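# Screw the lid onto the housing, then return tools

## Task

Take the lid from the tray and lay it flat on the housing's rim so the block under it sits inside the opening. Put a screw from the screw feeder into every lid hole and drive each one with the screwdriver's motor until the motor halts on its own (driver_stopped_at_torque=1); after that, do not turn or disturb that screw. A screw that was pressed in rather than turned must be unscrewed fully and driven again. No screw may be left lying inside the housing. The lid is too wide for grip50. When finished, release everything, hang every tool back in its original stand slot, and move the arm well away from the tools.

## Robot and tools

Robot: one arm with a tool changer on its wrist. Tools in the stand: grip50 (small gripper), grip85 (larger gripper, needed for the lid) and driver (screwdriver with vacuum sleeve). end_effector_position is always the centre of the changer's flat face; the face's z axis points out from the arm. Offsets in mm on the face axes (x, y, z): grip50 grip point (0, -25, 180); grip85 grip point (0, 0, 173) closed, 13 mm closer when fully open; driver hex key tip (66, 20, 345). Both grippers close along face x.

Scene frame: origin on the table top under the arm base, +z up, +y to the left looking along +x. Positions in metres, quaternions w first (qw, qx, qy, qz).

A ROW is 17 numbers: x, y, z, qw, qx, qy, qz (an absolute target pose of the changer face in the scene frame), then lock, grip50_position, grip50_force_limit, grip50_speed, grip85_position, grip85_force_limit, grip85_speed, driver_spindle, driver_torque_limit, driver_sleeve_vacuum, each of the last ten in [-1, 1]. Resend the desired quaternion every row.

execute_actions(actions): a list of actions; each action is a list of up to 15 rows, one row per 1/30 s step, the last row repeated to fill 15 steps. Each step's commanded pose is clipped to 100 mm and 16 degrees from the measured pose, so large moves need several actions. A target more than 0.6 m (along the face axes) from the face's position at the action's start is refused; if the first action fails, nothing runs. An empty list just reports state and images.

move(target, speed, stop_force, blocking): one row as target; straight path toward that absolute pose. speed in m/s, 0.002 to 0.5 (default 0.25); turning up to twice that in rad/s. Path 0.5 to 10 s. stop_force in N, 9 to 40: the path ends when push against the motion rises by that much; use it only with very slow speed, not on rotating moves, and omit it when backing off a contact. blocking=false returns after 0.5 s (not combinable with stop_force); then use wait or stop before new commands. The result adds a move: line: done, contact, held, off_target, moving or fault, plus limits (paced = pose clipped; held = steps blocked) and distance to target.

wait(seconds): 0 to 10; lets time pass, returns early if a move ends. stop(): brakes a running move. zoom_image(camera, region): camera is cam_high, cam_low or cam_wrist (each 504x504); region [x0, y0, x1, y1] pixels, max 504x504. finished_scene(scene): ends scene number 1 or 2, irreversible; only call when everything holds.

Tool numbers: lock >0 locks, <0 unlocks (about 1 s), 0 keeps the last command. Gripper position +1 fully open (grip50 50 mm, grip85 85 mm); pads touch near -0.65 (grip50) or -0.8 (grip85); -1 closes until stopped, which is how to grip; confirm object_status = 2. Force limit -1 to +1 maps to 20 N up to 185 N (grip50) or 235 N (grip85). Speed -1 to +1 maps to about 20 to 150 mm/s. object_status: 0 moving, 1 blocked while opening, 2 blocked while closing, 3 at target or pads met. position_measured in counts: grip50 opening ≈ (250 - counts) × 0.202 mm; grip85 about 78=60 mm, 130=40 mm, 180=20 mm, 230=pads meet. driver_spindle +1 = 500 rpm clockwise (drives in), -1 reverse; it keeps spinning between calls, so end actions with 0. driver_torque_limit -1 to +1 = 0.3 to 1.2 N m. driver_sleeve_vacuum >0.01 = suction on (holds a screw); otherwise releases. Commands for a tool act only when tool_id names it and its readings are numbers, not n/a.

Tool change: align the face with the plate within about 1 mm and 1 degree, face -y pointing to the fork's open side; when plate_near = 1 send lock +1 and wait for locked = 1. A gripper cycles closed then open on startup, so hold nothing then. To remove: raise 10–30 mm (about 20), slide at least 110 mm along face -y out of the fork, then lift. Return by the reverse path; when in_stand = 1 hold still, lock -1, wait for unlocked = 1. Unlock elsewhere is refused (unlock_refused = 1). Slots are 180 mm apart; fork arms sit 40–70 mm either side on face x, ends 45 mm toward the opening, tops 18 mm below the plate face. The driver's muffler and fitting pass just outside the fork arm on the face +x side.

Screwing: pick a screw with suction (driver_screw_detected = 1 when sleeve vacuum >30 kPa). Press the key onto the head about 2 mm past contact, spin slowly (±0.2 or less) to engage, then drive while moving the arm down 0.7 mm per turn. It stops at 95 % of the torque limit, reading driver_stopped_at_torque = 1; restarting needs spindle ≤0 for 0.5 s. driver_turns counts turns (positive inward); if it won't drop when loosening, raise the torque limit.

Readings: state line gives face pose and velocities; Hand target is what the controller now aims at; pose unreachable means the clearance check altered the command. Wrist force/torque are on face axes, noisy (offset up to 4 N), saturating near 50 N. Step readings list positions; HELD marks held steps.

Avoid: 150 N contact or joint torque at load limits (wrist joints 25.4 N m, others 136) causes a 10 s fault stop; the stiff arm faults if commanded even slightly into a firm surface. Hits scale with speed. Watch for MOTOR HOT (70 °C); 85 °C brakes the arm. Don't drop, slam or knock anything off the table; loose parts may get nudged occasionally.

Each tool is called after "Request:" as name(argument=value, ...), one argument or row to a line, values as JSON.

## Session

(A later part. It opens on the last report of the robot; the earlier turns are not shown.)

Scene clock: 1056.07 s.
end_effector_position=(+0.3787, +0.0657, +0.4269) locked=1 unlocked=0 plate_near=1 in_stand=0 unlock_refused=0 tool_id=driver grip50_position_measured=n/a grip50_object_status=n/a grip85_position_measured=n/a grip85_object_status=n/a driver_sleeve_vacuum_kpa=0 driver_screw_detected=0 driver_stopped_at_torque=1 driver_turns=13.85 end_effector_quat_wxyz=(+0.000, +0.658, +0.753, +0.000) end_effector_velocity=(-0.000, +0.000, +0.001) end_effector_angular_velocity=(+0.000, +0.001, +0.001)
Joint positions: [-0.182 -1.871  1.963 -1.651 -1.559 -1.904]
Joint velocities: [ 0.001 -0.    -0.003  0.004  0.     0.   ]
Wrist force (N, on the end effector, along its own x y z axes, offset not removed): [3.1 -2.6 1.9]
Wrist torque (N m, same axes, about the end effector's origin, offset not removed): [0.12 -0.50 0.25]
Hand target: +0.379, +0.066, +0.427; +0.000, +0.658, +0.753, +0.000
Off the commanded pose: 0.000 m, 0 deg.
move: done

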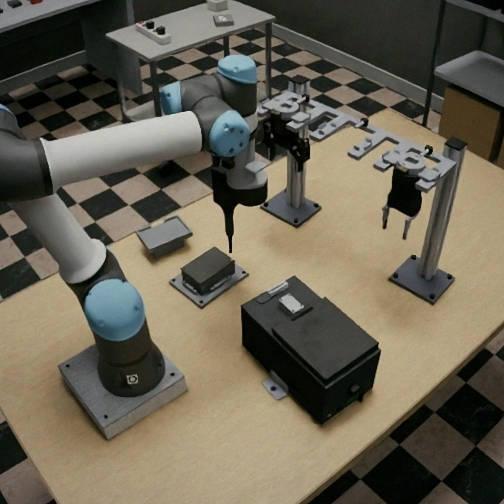

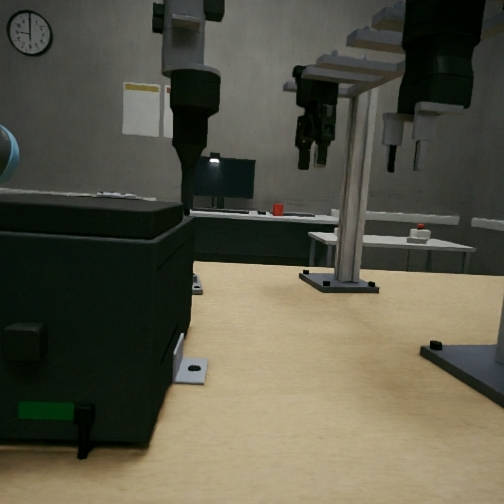

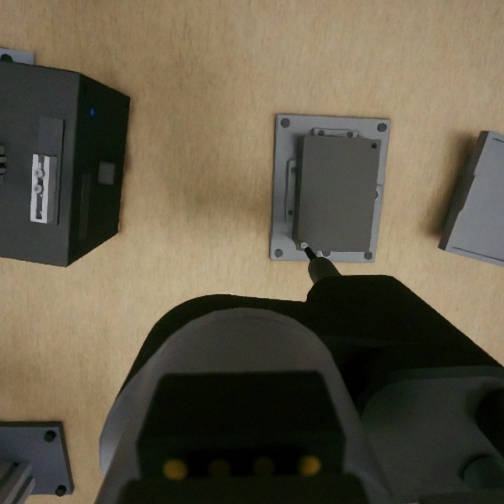

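Request:
move(
  target=[0.3359,-0.1626,0.5400,0,0.6584,0.7527,0,0,0,0,0,1,-0.4,-0.6,0,0,-1],
  speed=0.2,
)

Request:
move(
  target=[0.3359,-0.1626,0.5143,0,0.6584,0.7527,0,0,0,0,0,1,-0.4,-0.6,0,0,-1],
  speed=0.04,
)

Request:
wait(
  seconds=0.3,
)

Request:
zoom_image(
  camera="cam_wrist",
  region=[292, 220, 332, 260],
)

Request:
zoom_image(
  camera="cam_low",
  region=[115, 180, 165, 210],
)

Scene clock: 1070.00 s.
end_effector_position=(+0.3365, -0.1629, +0.5400) locked=1 unlocked=0 plate_near=1 in_stand=0 unlock_refused=0 tool_id=driver grip50_position_measured=n/a grip50_object_status=n/a grip85_position_measured=n/a grip85_object_status=n/a driver_sleeve_vacuum_kpa=0 driver_screw_detected=0 driver_stopped_at_torque=1 driver_turns=13.85 end_effector_quat_wxyz=(+0.000, +0.658, +0.753, +0.001) end_effector_velocity=(-0.000, -0.002, +0.000) end_effector_angular_velocity=(+0.001, +0.001, -0.000)
Joint positions: [-0.803 -1.871  1.679 -1.363 -1.566 -2.526]
Joint velocities: [-0.004  0.002 -0.002  0.001  0.    -0.003]
Wrist force (N, on the end effector, along its own x y z axes, offset not removed): [2.1 -3.0 5.7]
Wrist torque (N m, same axes, about the end effector's origin, offset not removed): [-0.04 -0.17 -0.06]
Hand target: +0.336, -0.163, +0.540; +0.000, +0.658, +0.753, +0.001
Off the commanded pose: 0.001 m, 0 deg.
move: done

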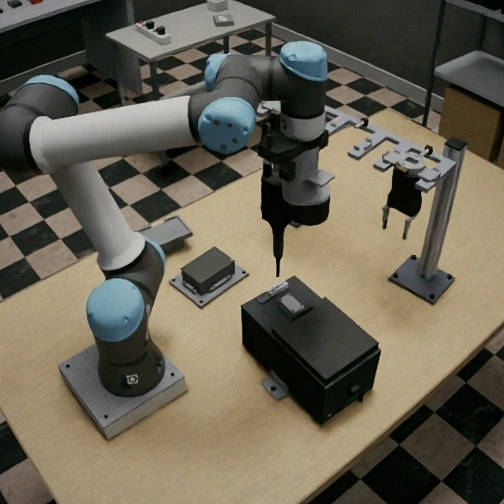

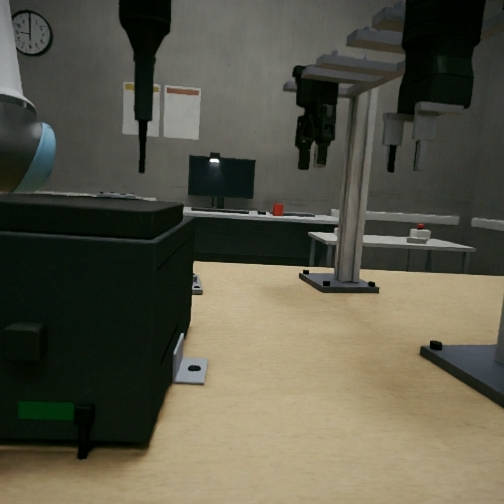

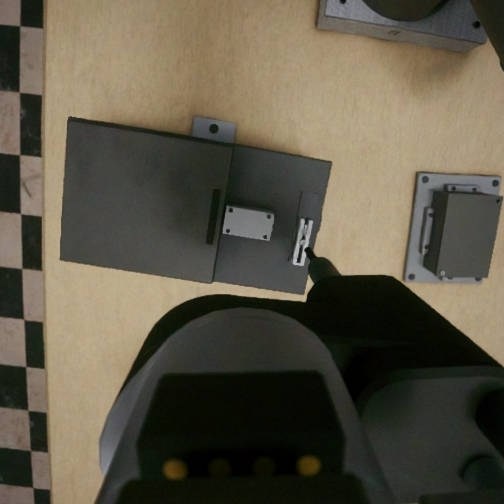

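Scene clock: 1071.00 s.
end_effector_position=(+0.3359, -0.1626, +0.5144) locked=1 unlocked=0 plate_near=1 in_stand=0 unlock_refused=0 tool_id=driver grip50_position_measured=n/a grip50_object_status=n/a grip85_position_measured=n/a grip85_object_status=n/a driver_sleeve_vacuum_kpa=0 driver_screw_detected=0 driver_stopped_at_torque=1 driver_turns=13.85 end_effector_quat_wxyz=(-0.000, +0.658, +0.753, +0.000) end_effector_velocity=(+0.000, +0.000, -0.002) end_effector_angular_velocity=(+0.001, +0.000, -0.000)
Joint positions: [-0.802 -1.883  1.753 -1.424 -1.568 -2.525]
Joint velocities: [ 0.001 -0.001  0.005 -0.003  0.     0.001]
Wrist force (N, on the end effector, along its own x y z axes, offset not removed): [2.8 -0.1 1.1]
Wrist torque (N m, same axes, about the end effector's origin, offset not removed): [0.15 -0.14 0.18]
Hand target: +0.336, -0.163, +0.514; -0.000, +0.658, +0.753, -0.000
Off the commanded pose: 0.000 m, 0 deg.
move: done

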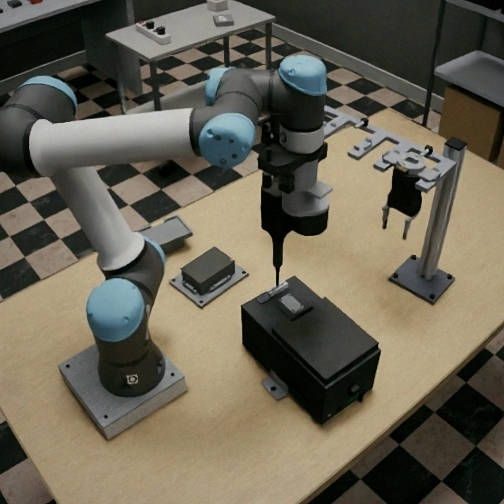

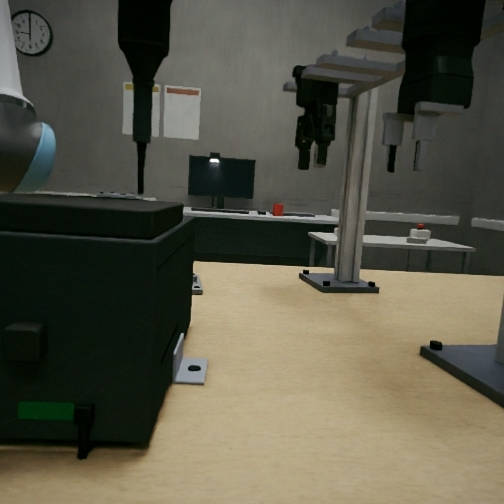

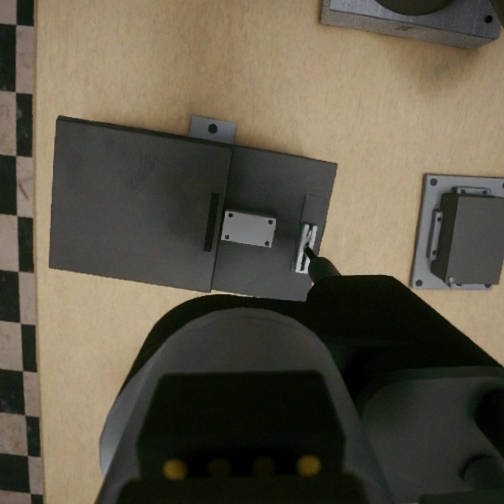

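Scene clock: 1071.30 s.
end_effector_position=(+0.3359, -0.1626, +0.5143) locked=1 unlocked=0 plate_near=1 in_stand=0 unlock_refused=0 tool_id=driver grip50_position_measured=n/a grip50_object_status=n/a grip85_position_measured=n/a grip85_object_status=n/a driver_sleeve_vacuum_kpa=0 driver_screw_detected=0 driver_stopped_at_torque=1 driver_turns=13.85 end_effector_quat_wxyz=(+0.000, +0.658, +0.753, -0.000) end_effector_velocity=(-0.000, -0.000, +0.000) end_effector_angular_velocity=(-0.000, -0.000, -0.002)
Joint positions: [-0.802 -1.883  1.754 -1.425 -1.568 -2.525]
Joint velocities: [-0.001 -0.     0.    -0.    -0.     0.   ]
Wrist force (N, on the end effector, along its own x y z axes, offset not removed): [-0.8 -7.7 -0.5]
Wrist torque (N m, same axes, about the end effector's origin, offset not removed): [-0.19 0.21 0.07]
Hand target: +0.336, -0.163, +0.514; -0.000, +0.658, +0.753, -0.000
Off the commanded pose: 0.000 m, 0 deg.
wait: 0.30 s; at rest by 0.17 s

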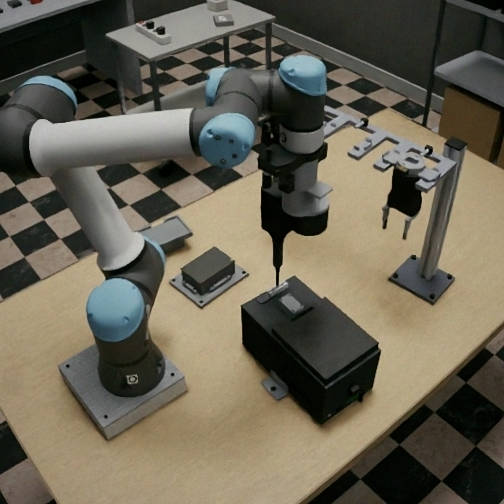

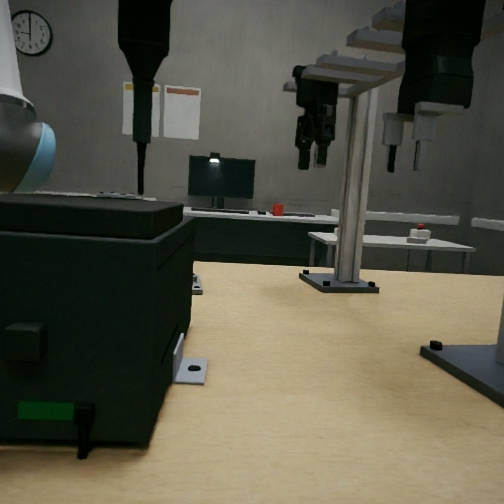

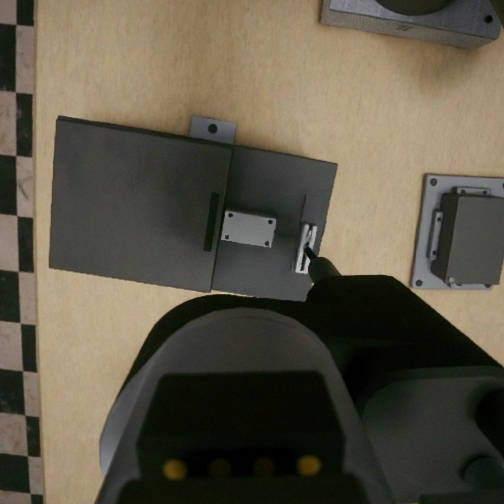

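Region (292, 220, 332, 260) of cam_wrist's 504x504 image, scaled by 12.600, with more detail than that image has.

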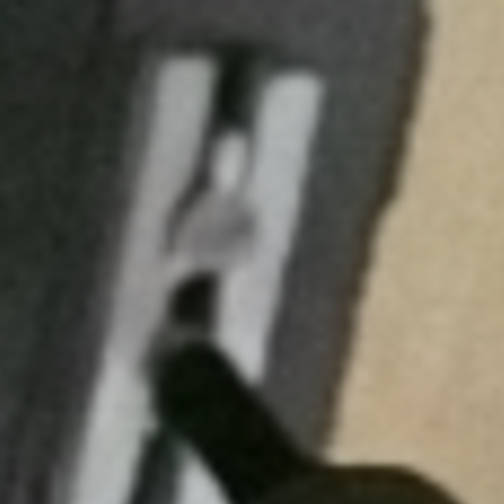

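Region (115, 180, 165, 210) of cam_low's 504x504 image, scaled by 10.080, with more detail than that image has; it fills the top 302 rows of this view, and the rest is white.

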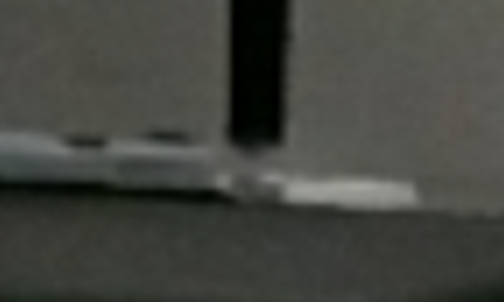

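Request:
zoom_image(
  camera="cam_high",
  region=[262, 275, 294, 299],
)

Request:
zoom_image(
  camera="cam_wrist",
  region=[284, 218, 334, 280],
)

Region (262, 275, 294, 299) of cam_high's 504x504 image, scaled by 15.750, with more detail than that image has; it fills the top 378 rows of this view, and the rest is white.

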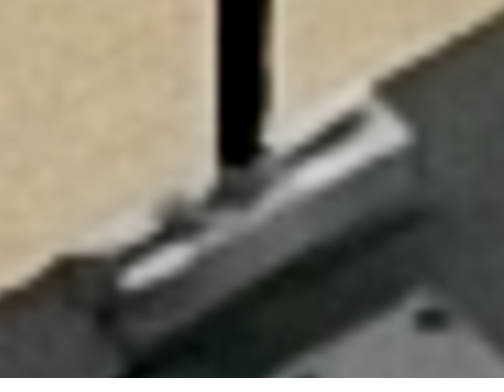

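Region (284, 218, 334, 280) of cam_wrist's 504x504 image, scaled by 8.129, with more detail than that image has; it fills the left 406 columns of this view, and the rest is white.

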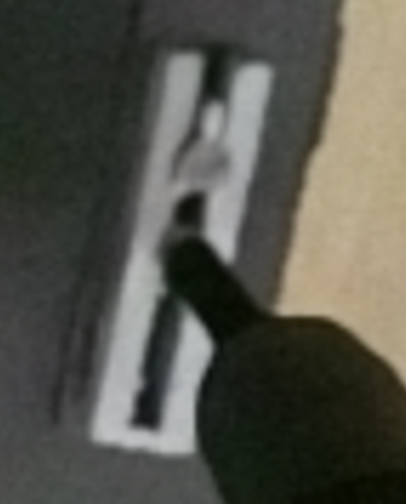

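Request:
execute_actions(
  actions=[
    [[0.33597,-0.1631,0.5142,0,0.6584,0.7527,0,0,0,0,0,1,-0.4,-0.6,0,0,1],[0.33597,-0.1631,0.5141,0,0.6584,0.7527,0,0,0,0,0,1,-0.4,-0.6,0,0,1],[0.33597,-0.1631,0.5140,0,0.6584,0.7527,0,0,0,0,0,1,-0.4,-0.6,0,0,1],[0.33597,-0.1631,0.5138,0,0.6584,0.7527,0,0,0,0,0,1,-0.4,-0.6,0,0,1],[0.33597,-0.1631,0.5136,0,0.6584,0.7527,0,0,0,0,0,1,-0.4,-0.6,0,0,1],[0.33597,-0.1631,0.5134,0,0.6584,0.7527,0,0,0,0,0,1,-0.4,-0.6,0,0,1],[0.33597,-0.1631,0.5132,0,0.6584,0.7527,0,0,0,0,0,1,-0.4,-0.6,0,0,1],[0.33597,-0.1631,0.5130,0,0.6584,0.7527,0,0,0,0,0,1,-0.4,-0.6,0,0,1],[0.33597,-0.1631,0.5128,0,0.6584,0.7527,0,0,0,0,0,1,-0.4,-0.6,0,0,1],[0.33597,-0.1631,0.5126,0,0.6584,0.7527,0,0,0,0,0,1,-0.4,-0.6,0,0,1],[0.33597,-0.1631,0.5124,0,0.6584,0.7527,0,0,0,0,0,1,-0.4,-0.6,0,0,1],[0.33597,-0.1631,0.5122,0,0.6584,0.7527,0,0,0,0,0,1,-0.4,-0.6,0,0,1],[0.33597,-0.1631,0.5120,0,0.6584,0.7527,0,0,0,0,0,1,-0.4,-0.6,0,0,1],[0.33597,-0.1631,0.5118,0,0.6584,0.7527,0,0,0,0,0,1,-0.4,-0.6,0,0,1],[0.33597,-0.1631,0.5116,0,0.6584,0.7527,0,0,0,0,0,1,-0.4,-0.6,0,0,1]],
    [[0.33597,-0.1631,0.5114,0,0.6584,0.7527,0,0,0,0,0,1,-0.4,-0.6,0,0,1],[0.33597,-0.1631,0.5112,0,0.6584,0.7527,0,0,0,0,0,1,-0.4,-0.6,0,0,1],[0.33597,-0.1631,0.5110,0,0.6584,0.7527,0,0,0,0,0,1,-0.4,-0.6,0,0,1],[0.33597,-0.1631,0.5110,0,0.6584,0.7527,0,0,0,0,0,1,-0.4,-0.6,0,0,1],[0.33597,-0.1631,0.5110,0,0.6584,0.7527,0,0,0,0,0,1,-0.4,-0.6,0,0,1],[0.33597,-0.1631,0.5110,0,0.6584,0.7527,0,0,0,0,0,1,-0.4,-0.6,0.15,0,1],[0.33597,-0.1631,0.5110,0,0.6584,0.7527,0,0,0,0,0,1,-0.4,-0.6,0.15,0,1],[0.33597,-0.1631,0.5109,0,0.6584,0.7527,0,0,0,0,0,1,-0.4,-0.6,0.15,0,1],[0.33597,-0.1631,0.5109,0,0.6584,0.7527,0,0,0,0,0,1,-0.4,-0.6,0.15,0,1],[0.33597,-0.1631,0.5108,0,0.6584,0.7527,0,0,0,0,0,1,-0.4,-0.6,0.15,0,1],[0.33597,-0.1631,0.5108,0,0.6584,0.7527,0,0,0,0,0,1,-0.4,-0.6,0.15,0,1],[0.33597,-0.1631,0.5108,0,0.6584,0.7527,0,0,0,0,0,1,-0.4,-0.6,0.15,0,1],[0.33597,-0.1631,0.5108,0,0.6584,0.7527,0,0,0,0,0,1,-0.4,-0.6,0.15,0,1],[0.33597,-0.1631,0.5108,0,0.6584,0.7527,0,0,0,0,0,1,-0.4,-0.6,0.15,0,1],[0.33597,-0.1631,0.5108,0,0.6584,0.7527,0,0,0,0,0,1,-0.4,-0.6,0.15,0,1]],
    [[0.33597,-0.1631,0.5108,0,0.6584,0.7527,0,0,0,0,0,1,-0.4,-0.6,0.15,0,1],[0.33597,-0.1631,0.5108,0,0.6584,0.7527,0,0,0,0,0,1,-0.4,-0.6,0.15,0,1],[0.33597,-0.1631,0.5108,0,0.6584,0.7527,0,0,0,0,0,1,-0.4,-0.6,0,0,1]],
  ],
)

Scene clock: 1117.60 s.
end_effector_position=(+0.3360, -0.1631, +0.5108) locked=1 unlocked=0 plate_near=1 in_stand=0 unlock_refused=0 tool_id=driver grip50_position_measured=n/a grip50_object_status=n/a grip85_position_measured=n/a grip85_object_status=n/a driver_sleeve_vacuum_kpa=27 driver_screw_detected=0 driver_stopped_at_torque=0 driver_turns=14.32 end_effector_quat_wxyz=(-0.000, +0.658, +0.753, +0.000) end_effector_velocity=(+0.000, +0.000, -0.000) end_effector_angular_velocity=(+0.000, +0.000, +0.001)
Joint positions: [-0.803 -1.883  1.763 -1.434 -1.568 -2.526]
Joint velocities: [ 0.001  0.     0.     0.     0.    -0.   ]
Wrist force (N, on the end effector, along its own x y z axes, offset not removed): [2.8 -2.3 0.5]
Wrist torque (N m, same axes, about the end effector's origin, offset not removed): [-0.20 0.39 0.11]
Hand target: +0.336, -0.163, +0.511; +0.000, +0.658, +0.753, +0.000
Off the commanded pose: 0.000 m, 0 deg.
Step readings (end_effector_position; steps 1 to 15: 1st action; 16 to 30: 2nd action; 31 to 45: 3rd action):
0: (+0.3359, -0.1626, +0.5143)
1: (+0.3359, -0.1626, +0.5143)
2: (+0.3359, -0.1626, +0.5143)
4: (+0.3359, -0.1627, +0.5143)
8: (+0.3360, -0.1629, +0.5138)
15: (+0.3360, -0.1631, +0.5123)
16: (+0.3360, -0.1631, +0.5121)
17: (+0.3360, -0.1631, +0.5119)
19: (+0.3360, -0.1631, +0.5115)
23: (+0.3360, -0.1631, +0.5111)
30: (+0.3360, -0.1631, +0.5108)
31: (+0.3360, -0.1631, +0.5108)
32: (+0.3360, -0.1631, +0.5108)
34: (+0.3360, -0.1631, +0.5108)
38: (+0.3360, -0.1631, +0.5108)
45: end_effector_position above

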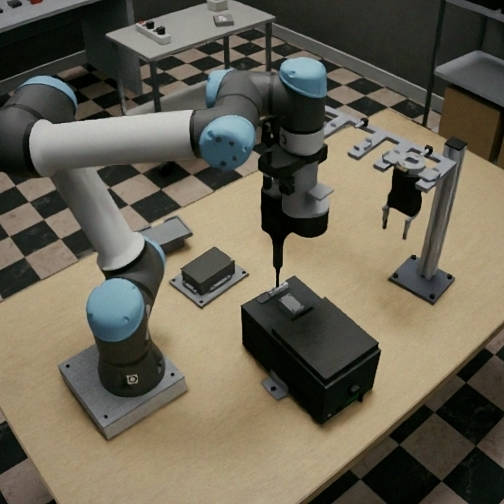

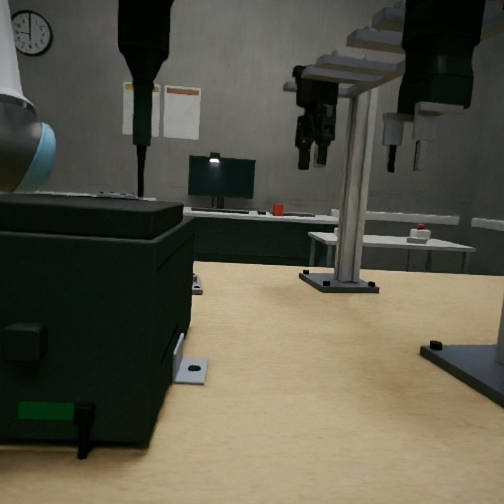

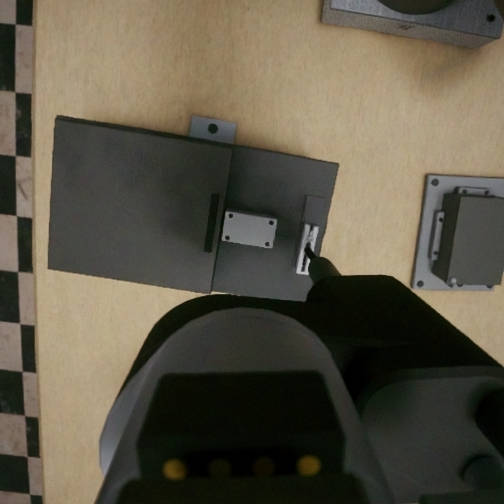

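Request:
execute_actions(
  actions=[
    [[0.33595,-0.16297,0.5108,0,0.6584,0.7527,0,0,0,0,0,1,-0.4,-0.6,0,0,1],[0.33594,-0.16285,0.5108,0,0.6584,0.7527,0,0,0,0,0,1,-0.4,-0.6,0,0,1]],
  ],
)

Scene clock: 1123.87 s.
end_effector_position=(+0.3359, -0.1629, +0.5108) locked=1 unlocked=0 plate_near=1 in_stand=0 unlock_refused=0 tool_id=driver grip50_position_measured=n/a grip50_object_status=n/a grip85_position_measured=n/a grip85_object_status=n/a driver_sleeve_vacuum_kpa=29 driver_screw_detected=0 driver_stopped_at_torque=0 driver_turns=14.32 end_effector_quat_wxyz=(+0.000, +0.658, +0.753, -0.000) end_effector_velocity=(+0.000, +0.001, +0.000) end_effector_angular_velocity=(+0.000, -0.001, +0.001)
Joint positions: [-0.803 -1.884  1.763 -1.434 -1.568 -2.526]
Joint velocities: [ 0.001  0.    -0.     0.     0.001  0.001]
Wrist force (N, on the end effector, along its own x y z axes, offset not removed): [1.7 -2.6 1.2]
Wrist torque (N m, same axes, about the end effector's origin, offset not removed): [0.04 -0.13 0.01]
Hand target: +0.336, -0.163, +0.511; -0.000, +0.658, +0.753, -0.000
Off the commanded pose: 0.000 m, 0 deg.
Step readings (end_effector_position):
0: (+0.3360, -0.1631, +0.5108)
1: (+0.3360, -0.1631, +0.5108)
2: (+0.3360, -0.1631, +0.5108)
4: (+0.3359, -0.1631, +0.5108)
8: (+0.3359, -0.1630, +0.5108)
15: end_effector_position above

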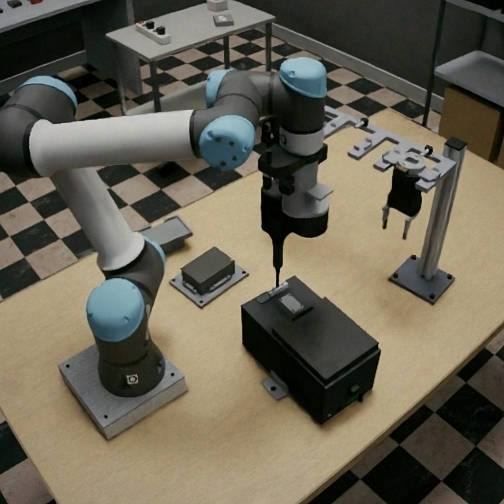

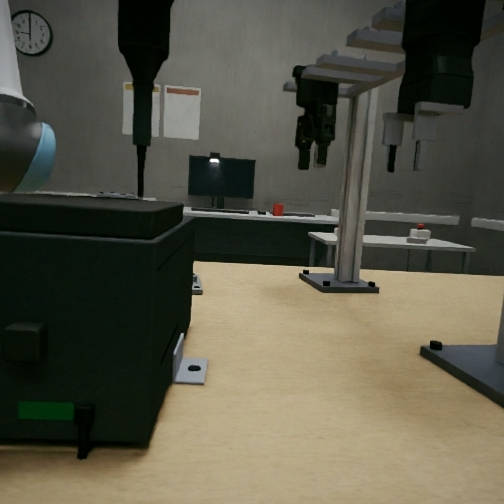

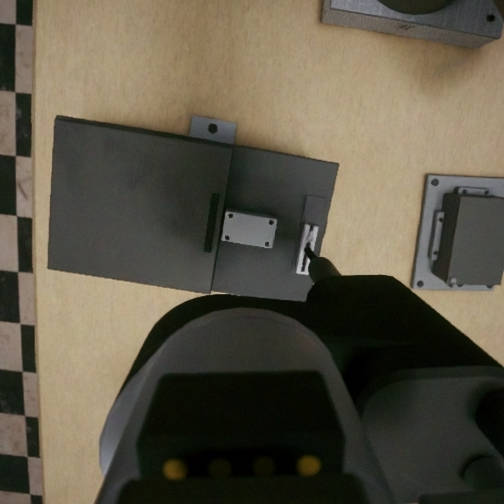

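Request:
execute_actions(
  actions=[
    [[0.33594,-0.16285,0.5107,0,0.6584,0.7527,0,0,0,0,0,1,-0.4,-0.6,0.15,0,1],[0.33594,-0.16285,0.5106,0,0.6584,0.7527,0,0,0,0,0,1,-0.4,-0.6,0.15,0,1],[0.33594,-0.16285,0.5105,0,0.6584,0.7527,0,0,0,0,0,1,-0.4,-0.6,0.15,0,1],[0.33594,-0.16285,0.5105,0,0.6584,0.7527,0,0,0,0,0,1,-0.4,-0.6,0.15,0,1],[0.33594,-0.16285,0.5105,0,0.6584,0.7527,0,0,0,0,0,1,-0.4,-0.6,0.15,0,1],[0.33594,-0.16285,0.5105,0,0.6584,0.7527,0,0,0,0,0,1,-0.4,-0.6,0.15,0,1],[0.33594,-0.16285,0.5105,0,0.6584,0.7527,0,0,0,0,0,1,-0.4,-0.6,0.15,0,1],[0.33594,-0.16285,0.5105,0,0.6584,0.7527,0,0,0,0,0,1,-0.4,-0.6,0.15,0,1],[0.33594,-0.16285,0.5105,0,0.6584,0.7527,0,0,0,0,0,1,-0.4,-0.6,0,0,1]],
  ],
)

Scene clock: 1132.67 s.
end_effector_position=(+0.3359, -0.1628, +0.5105) locked=1 unlocked=0 plate_near=1 in_stand=0 unlock_refused=0 tool_id=driver grip50_position_measured=n/a grip50_object_status=n/a grip85_position_measured=n/a grip85_object_status=n/a driver_sleeve_vacuum_kpa=40 driver_screw_detected=1 driver_stopped_at_torque=0 driver_turns=14.62 end_effector_quat_wxyz=(-0.000, +0.658, +0.753, -0.000) end_effector_velocity=(-0.000, -0.000, +0.000) end_effector_angular_velocity=(-0.001, -0.001, -0.001)
Joint positions: [-0.803 -1.884  1.764 -1.434 -1.568 -2.526]
Joint velocities: [-0.001 -0.    -0.001 -0.001  0.     0.   ]
Wrist force (N, on the end effector, along its own x y z axes, offset not removed): [2.0 -2.0 -0.4]
Wrist torque (N m, same axes, about the end effector's origin, offset not removed): [-0.21 0.21 0.07]
Hand target: +0.336, -0.163, +0.511; -0.000, +0.658, +0.753, -0.000
Off the commanded pose: 0.000 m, 0 deg.
Step readings (end_effector_position):
0: (+0.3359, -0.1629, +0.5108)
1: (+0.3359, -0.1629, +0.5108)
2: (+0.3359, -0.1628, +0.5108)
4: (+0.3359, -0.1628, +0.5107)
8: (+0.3359, -0.1628, +0.5105)
15: end_effector_position above

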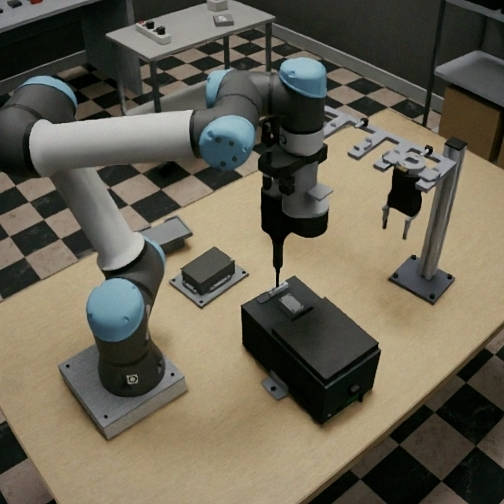

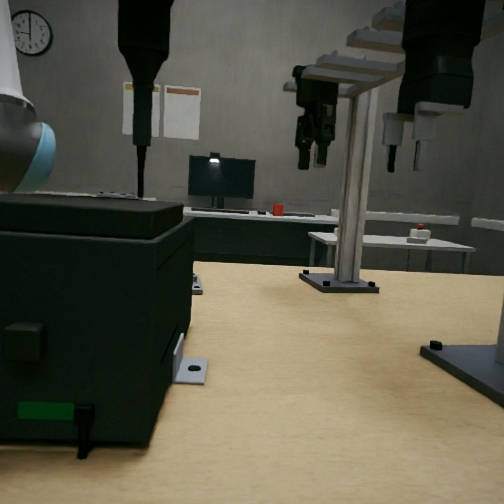

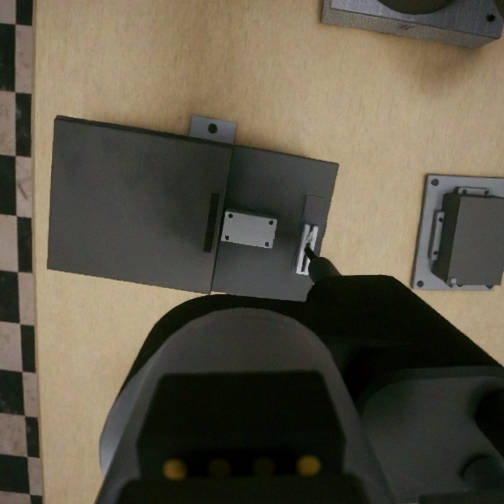

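Request:
move(
  target=[0.33594,-0.16285,0.5360,0,0.6584,0.7527,0,0,0,0,0,1,-0.4,-0.6,0,0,1],
  speed=0.04,
)

Request:
move(
  target=[0.2673,0.1220,0.4600,0,0.6584,0.7527,0,0,0,0,0,1,-0.4,-0.6,0,0,1],
  speed=0.2,
)

Request:
move(
  target=[0.2673,0.1220,0.4229,0,0.6584,0.7527,0,0,0,0,0,1,-0.4,-0.6,0,0,1],
  speed=0.06,
)

Request:
wait(
  seconds=0.3,
)

Request:
zoom_image(
  camera="cam_wrist",
  region=[285, 225, 325, 265],
)

Request:
zoom_image(
  camera="cam_high",
  region=[165, 245, 205, 280],
)

Scene clock: 1143.60 s.
end_effector_position=(+0.3360, -0.1629, +0.5359) locked=1 unlocked=0 plate_near=1 in_stand=0 unlock_refused=0 tool_id=driver grip50_position_measured=n/a grip50_object_status=n/a grip85_position_measured=n/a grip85_object_status=n/a driver_sleeve_vacuum_kpa=39 driver_screw_detected=1 driver_stopped_at_torque=0 driver_turns=14.62 end_effector_quat_wxyz=(+0.000, +0.658, +0.753, -0.000) end_effector_velocity=(-0.000, -0.000, +0.002) end_effector_angular_velocity=(+0.000, -0.000, -0.001)
Joint positions: [-0.803 -1.874  1.692 -1.372 -1.568 -2.526]
Joint velocities: [-0.001  0.001 -0.005  0.004  0.     0.   ]
Wrist force (N, on the end effector, along its own x y z axes, offset not removed): [0.9 -1.3 1.6]
Wrist torque (N m, same axes, about the end effector's origin, offset not removed): [-0.02 -0.14 0.05]
Hand target: +0.336, -0.163, +0.536; +0.000, +0.658, +0.753, +0.000
Off the commanded pose: 0.000 m, 0 deg.
move: done

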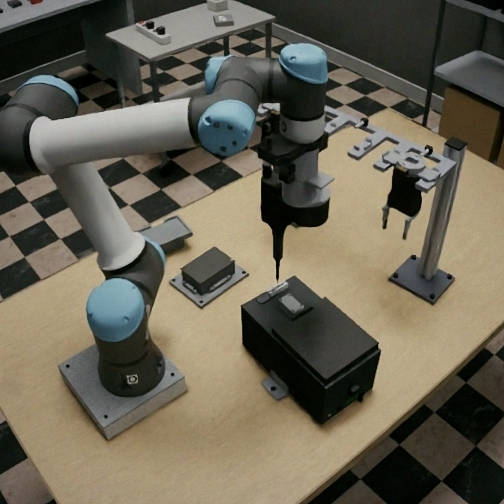

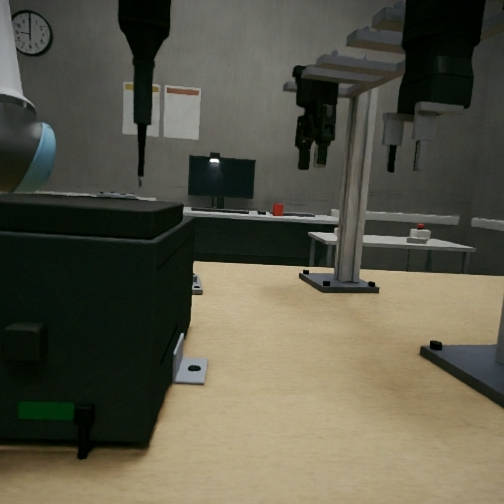

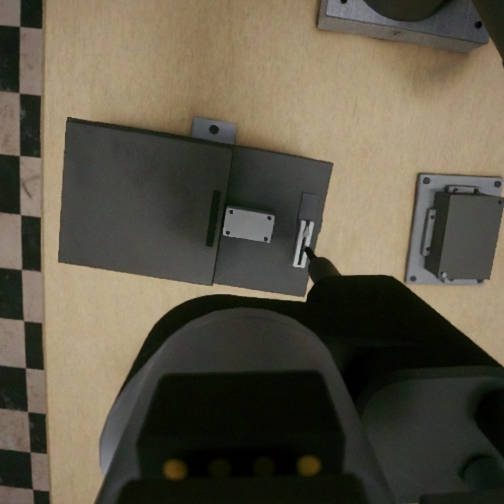

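Scene clock: 1145.67 s.
end_effector_position=(+0.2668, +0.1221, +0.4601) locked=1 unlocked=0 plate_near=1 in_stand=0 unlock_refused=0 tool_id=driver grip50_position_measured=n/a grip50_object_status=n/a grip85_position_measured=n/a grip85_object_status=n/a driver_sleeve_vacuum_kpa=39 driver_screw_detected=1 driver_stopped_at_torque=0 driver_turns=14.62 end_effector_quat_wxyz=(-0.000, +0.658, +0.753, -0.001) end_effector_velocity=(+0.000, +0.002, -0.001) end_effector_angular_velocity=(-0.001, +0.001, +0.000)
Joint positions: [-0.052 -2.131  2.016 -1.444 -1.559 -1.775]
Joint velocities: [ 0.009  0.003  0.    -0.003 -0.001  0.009]
Wrist force (N, on the end effector, along its own x y z axes, offset not removed): [3.5 -1.6 0.9]
Wrist torque (N m, same axes, about the end effector's origin, offset not removed): [-0.08 -0.29 0.32]
Hand target: +0.267, +0.122, +0.460; -0.000, +0.658, +0.753, -0.001
Off the commanded pose: 0.001 m, 0 deg.
move: done

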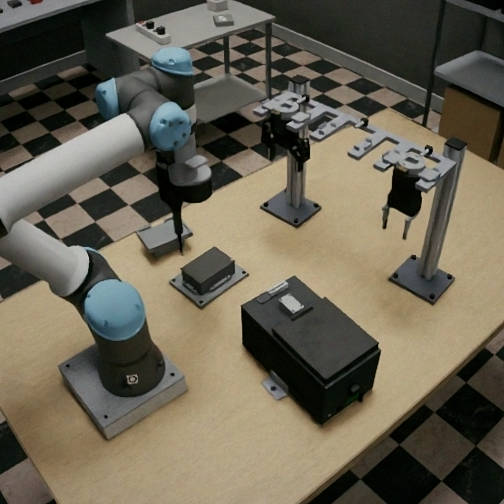

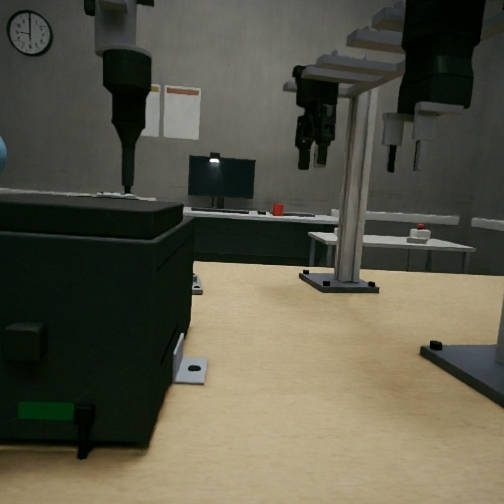

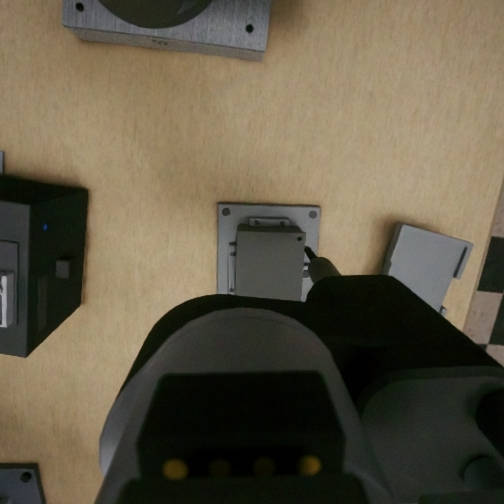

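Scene clock: 1146.70 s.
end_effector_position=(+0.2672, +0.1220, +0.4230) locked=1 unlocked=0 plate_near=1 in_stand=0 unlock_refused=0 tool_id=driver grip50_position_measured=n/a grip50_object_status=n/a grip85_position_measured=n/a grip85_object_status=n/a driver_sleeve_vacuum_kpa=39 driver_screw_detected=1 driver_stopped_at_torque=0 driver_turns=14.62 end_effector_quat_wxyz=(-0.000, +0.658, +0.753, -0.000) end_effector_velocity=(+0.000, -0.000, -0.002) end_effector_angular_velocity=(+0.000, -0.000, -0.001)
Joint positions: [-0.051 -2.138  2.114 -1.537 -1.558 -1.774]
Joint velocities: [-0.     0.     0.004 -0.005  0.     0.001]
Wrist force (N, on the end effector, along its own x y z axes, offset not removed): [1.9 -2.5 -0.6]
Wrist torque (N m, same axes, about the end effector's origin, offset not removed): [0.03 -0.06 0.09]
Hand target: +0.267, +0.122, +0.423; -0.000, +0.658, +0.753, -0.000
Off the commanded pose: 0.000 m, 0 deg.
move: done

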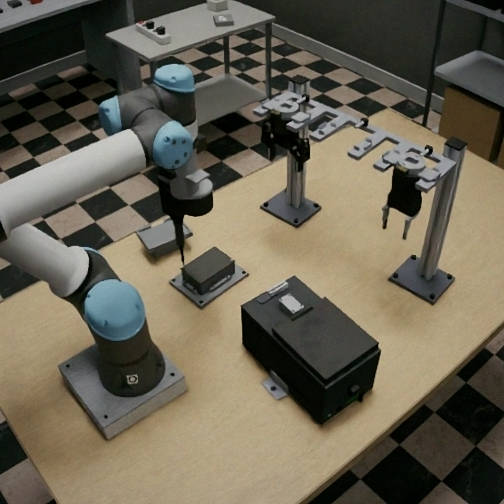

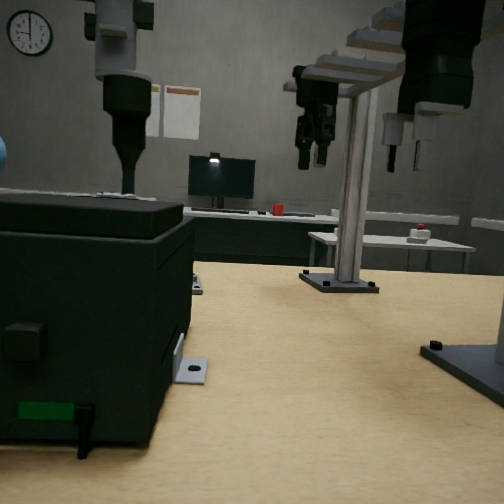

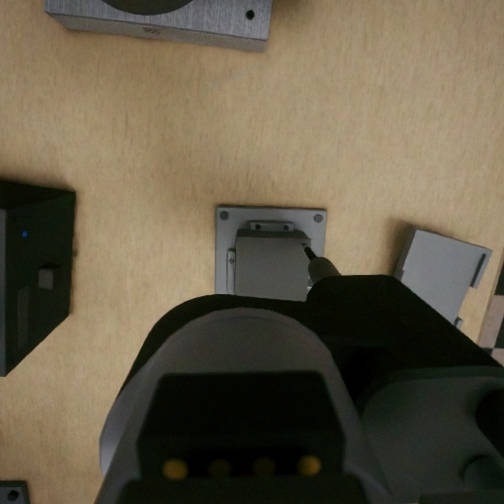

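Scene clock: 1147.00 s.
end_effector_position=(+0.2672, +0.1220, +0.4229) locked=1 unlocked=0 plate_near=1 in_stand=0 unlock_refused=0 tool_id=driver grip50_position_measured=n/a grip50_object_status=n/a grip85_position_measured=n/a grip85_object_status=n/a driver_sleeve_vacuum_kpa=39 driver_screw_detected=1 driver_stopped_at_torque=0 driver_turns=14.62 end_effector_quat_wxyz=(+0.000, +0.658, +0.753, -0.000) end_effector_velocity=(-0.000, +0.000, -0.000) end_effector_angular_velocity=(+0.000, +0.000, -0.001)
Joint positions: [-0.051 -2.138  2.114 -1.537 -1.558 -1.774]
Joint velocities: [-0.    -0.     0.     0.     0.     0.001]
Wrist force (N, on the end effector, along its own x y z axes, offset not removed): [1.2 -1.0 0.3]
Wrist torque (N m, same axes, about the end effector's origin, offset not removed): [0.26 -0.20 0.12]
Hand target: +0.267, +0.122, +0.423; -0.000, +0.658, +0.753, -0.000
Off the commanded pose: 0.000 m, 0 deg.
wait: 0.30 s; at rest by 0.17 s

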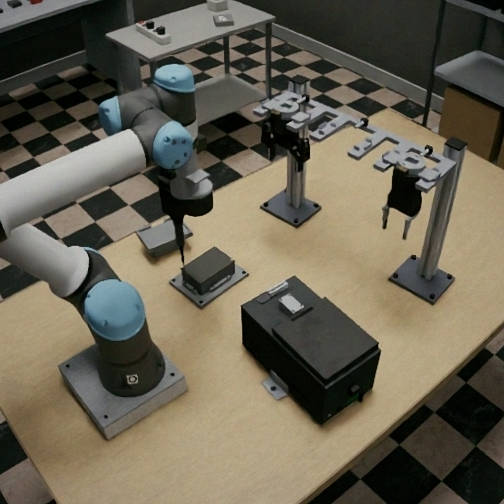

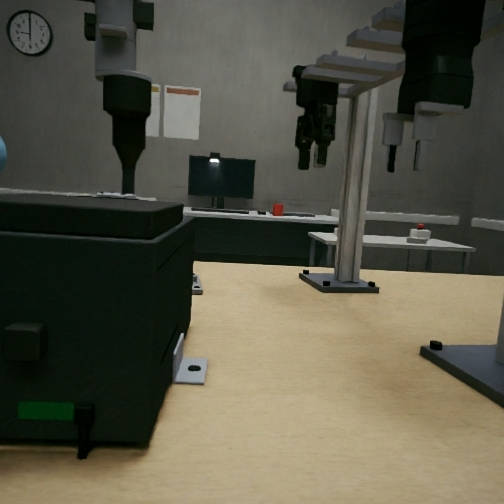

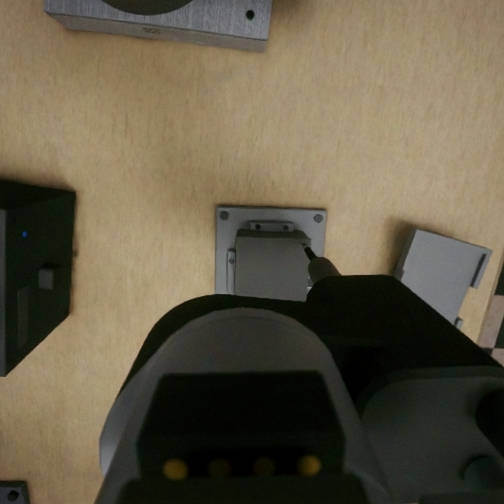

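Region (285, 225, 325, 265) of cam_wrist's 504x504 image, scaled by 12.600, with more detail than that image has.

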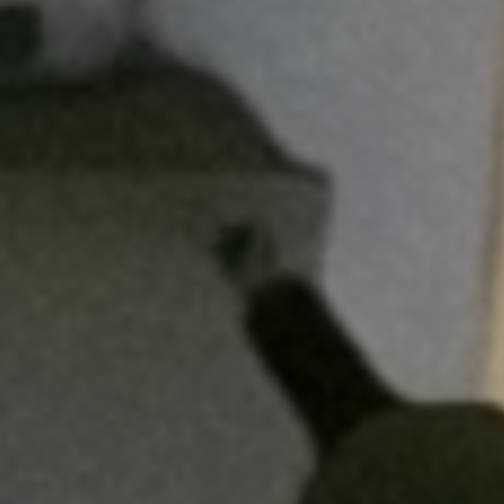

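Region (165, 245, 205, 280) of cam_high's 504x504 image, scaled by 12.600, with more detail than that image has; it fills the top 441 rows of this view, and the rest is white.

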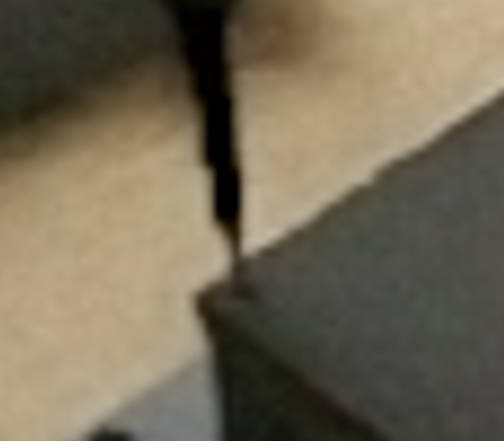

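Request:
execute_actions(
  actions=[],
)

Scene clock: 1158.30 s.
end_effector_position=(+0.2672, +0.1220, +0.4229) locked=1 unlocked=0 plate_near=1 in_stand=0 unlock_refused=0 tool_id=driver grip50_position_measured=n/a grip50_object_status=n/a grip85_position_measured=n/a grip85_object_status=n/a driver_sleeve_vacuum_kpa=39 driver_screw_detected=1 driver_stopped_at_torque=0 driver_turns=14.62 end_effector_quat_wxyz=(-0.000, +0.658, +0.753, -0.000) end_effector_velocity=(-0.000, +0.000, -0.000) end_effector_angular_velocity=(+0.001, +0.001, +0.000)
Joint positions: [-0.051 -2.138  2.114 -1.537 -1.558 -1.774]
Joint velocities: [-0.001 -0.     0.     0.001  0.001 -0.001]
Wrist force (N, on the end effector, along its own x y z axes, offset not removed): [1.1 -0.1 0.6]
Wrist torque (N m, same axes, about the end effector's origin, offset not removed): [0.08 -0.27 0.17]
Hand target: +0.267, +0.122, +0.423; -0.000, +0.658, +0.753, -0.000
Off the commanded pose: 0.000 m, 0 deg.

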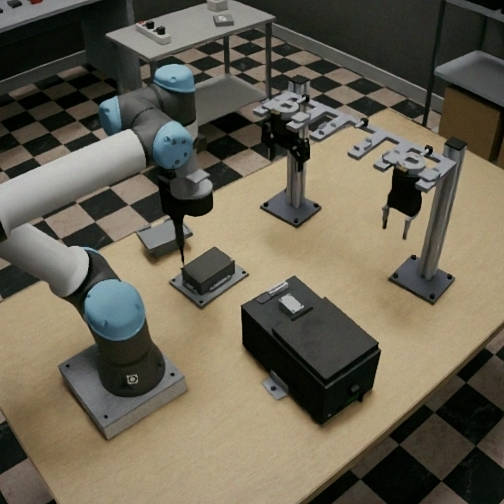

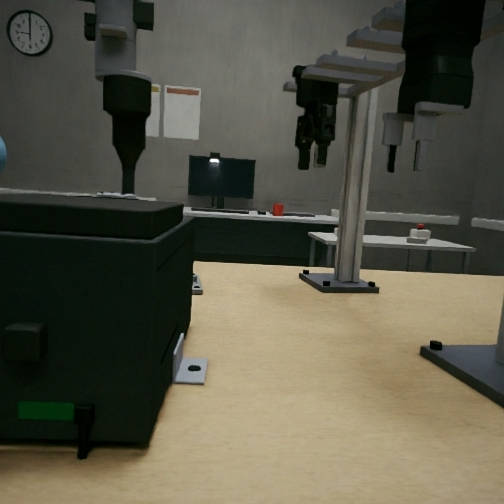

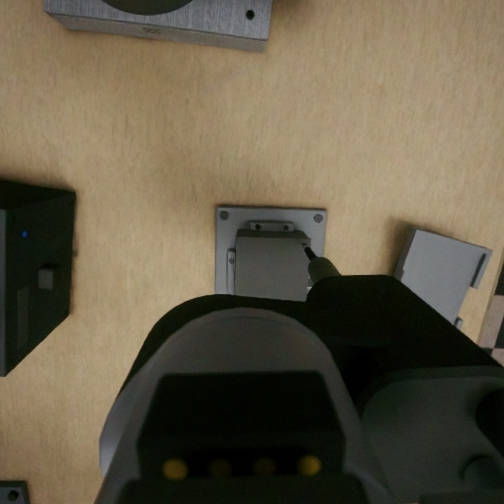

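Request:
zoom_image(
  camera="cam_wrist",
  region=[285, 225, 325, 265],
)

Region (285, 225, 325, 265) of cam_wrist's 504x504 image, scaled by 12.600, with more detail than that image has.

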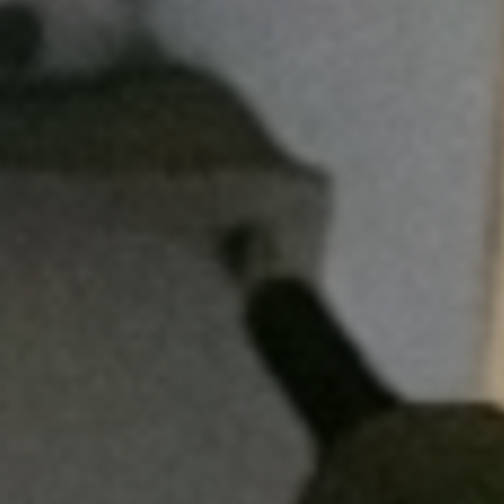

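Request:
move(
  target=[0.2672, 0.1220, 0.4135, 0, 0.6584, 0.7527, 0, 0, 0, 0, 0, 1, -0.4, -0.6, 0, 0, 1],
  speed=0.02,
)

Scene clock: 1166.63 s.
end_effector_position=(+0.2672, +0.1220, +0.4136) locked=1 unlocked=0 plate_near=1 in_stand=0 unlock_refused=0 tool_id=driver grip50_position_measured=n/a grip50_object_status=n/a grip85_position_measured=n/a grip85_object_status=n/a driver_sleeve_vacuum_kpa=39 driver_screw_detected=1 driver_stopped_at_torque=0 driver_turns=14.62 end_effector_quat_wxyz=(-0.000, +0.658, +0.753, -0.000) end_effector_velocity=(-0.000, -0.000, -0.002) end_effector_angular_velocity=(-0.000, +0.001, -0.001)
Joint positions: [-0.051 -2.138  2.138 -1.56  -1.558 -1.774]
Joint velocities: [-0.    -0.     0.005 -0.004 -0.     0.001]
Wrist force (N, on the end effector, along its own x y z axes, offset not removed): [0.0 -1.0 2.3]
Wrist torque (N m, same axes, about the end effector's origin, offset not removed): [0.22 -0.13 0.17]
Hand target: +0.267, +0.122, +0.414; -0.000, +0.658, +0.753, -0.000
Off the commanded pose: 0.000 m, 0 deg.
move: done

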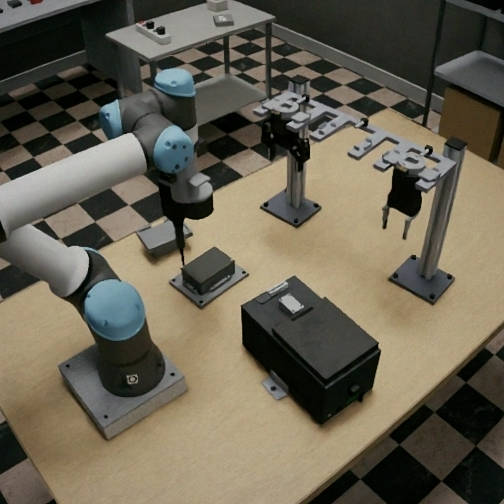

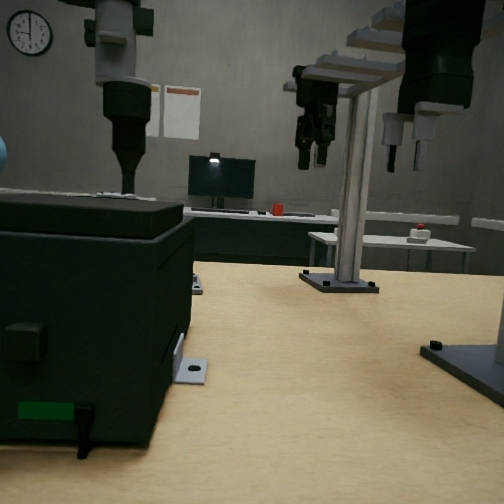

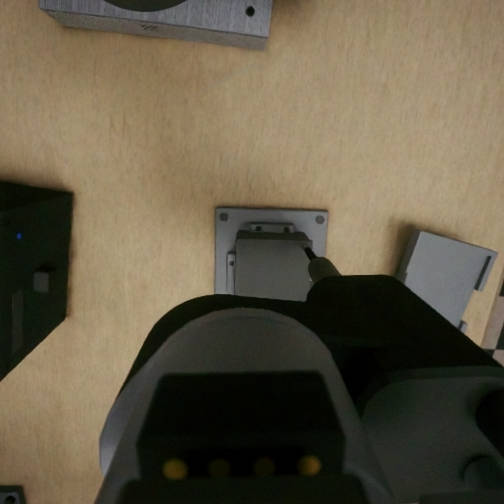

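Request:
zoom_image(
  camera="cam_wrist",
  region=[285, 225, 325, 265],
)

Region (285, 225, 325, 265) of cam_wrist's 504x504 image, scaled by 12.600, with more detail than that image has.

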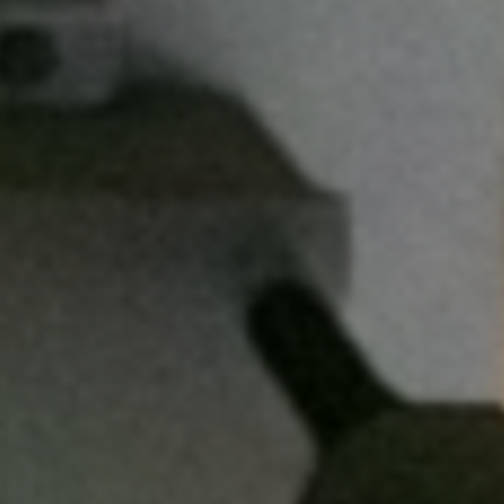

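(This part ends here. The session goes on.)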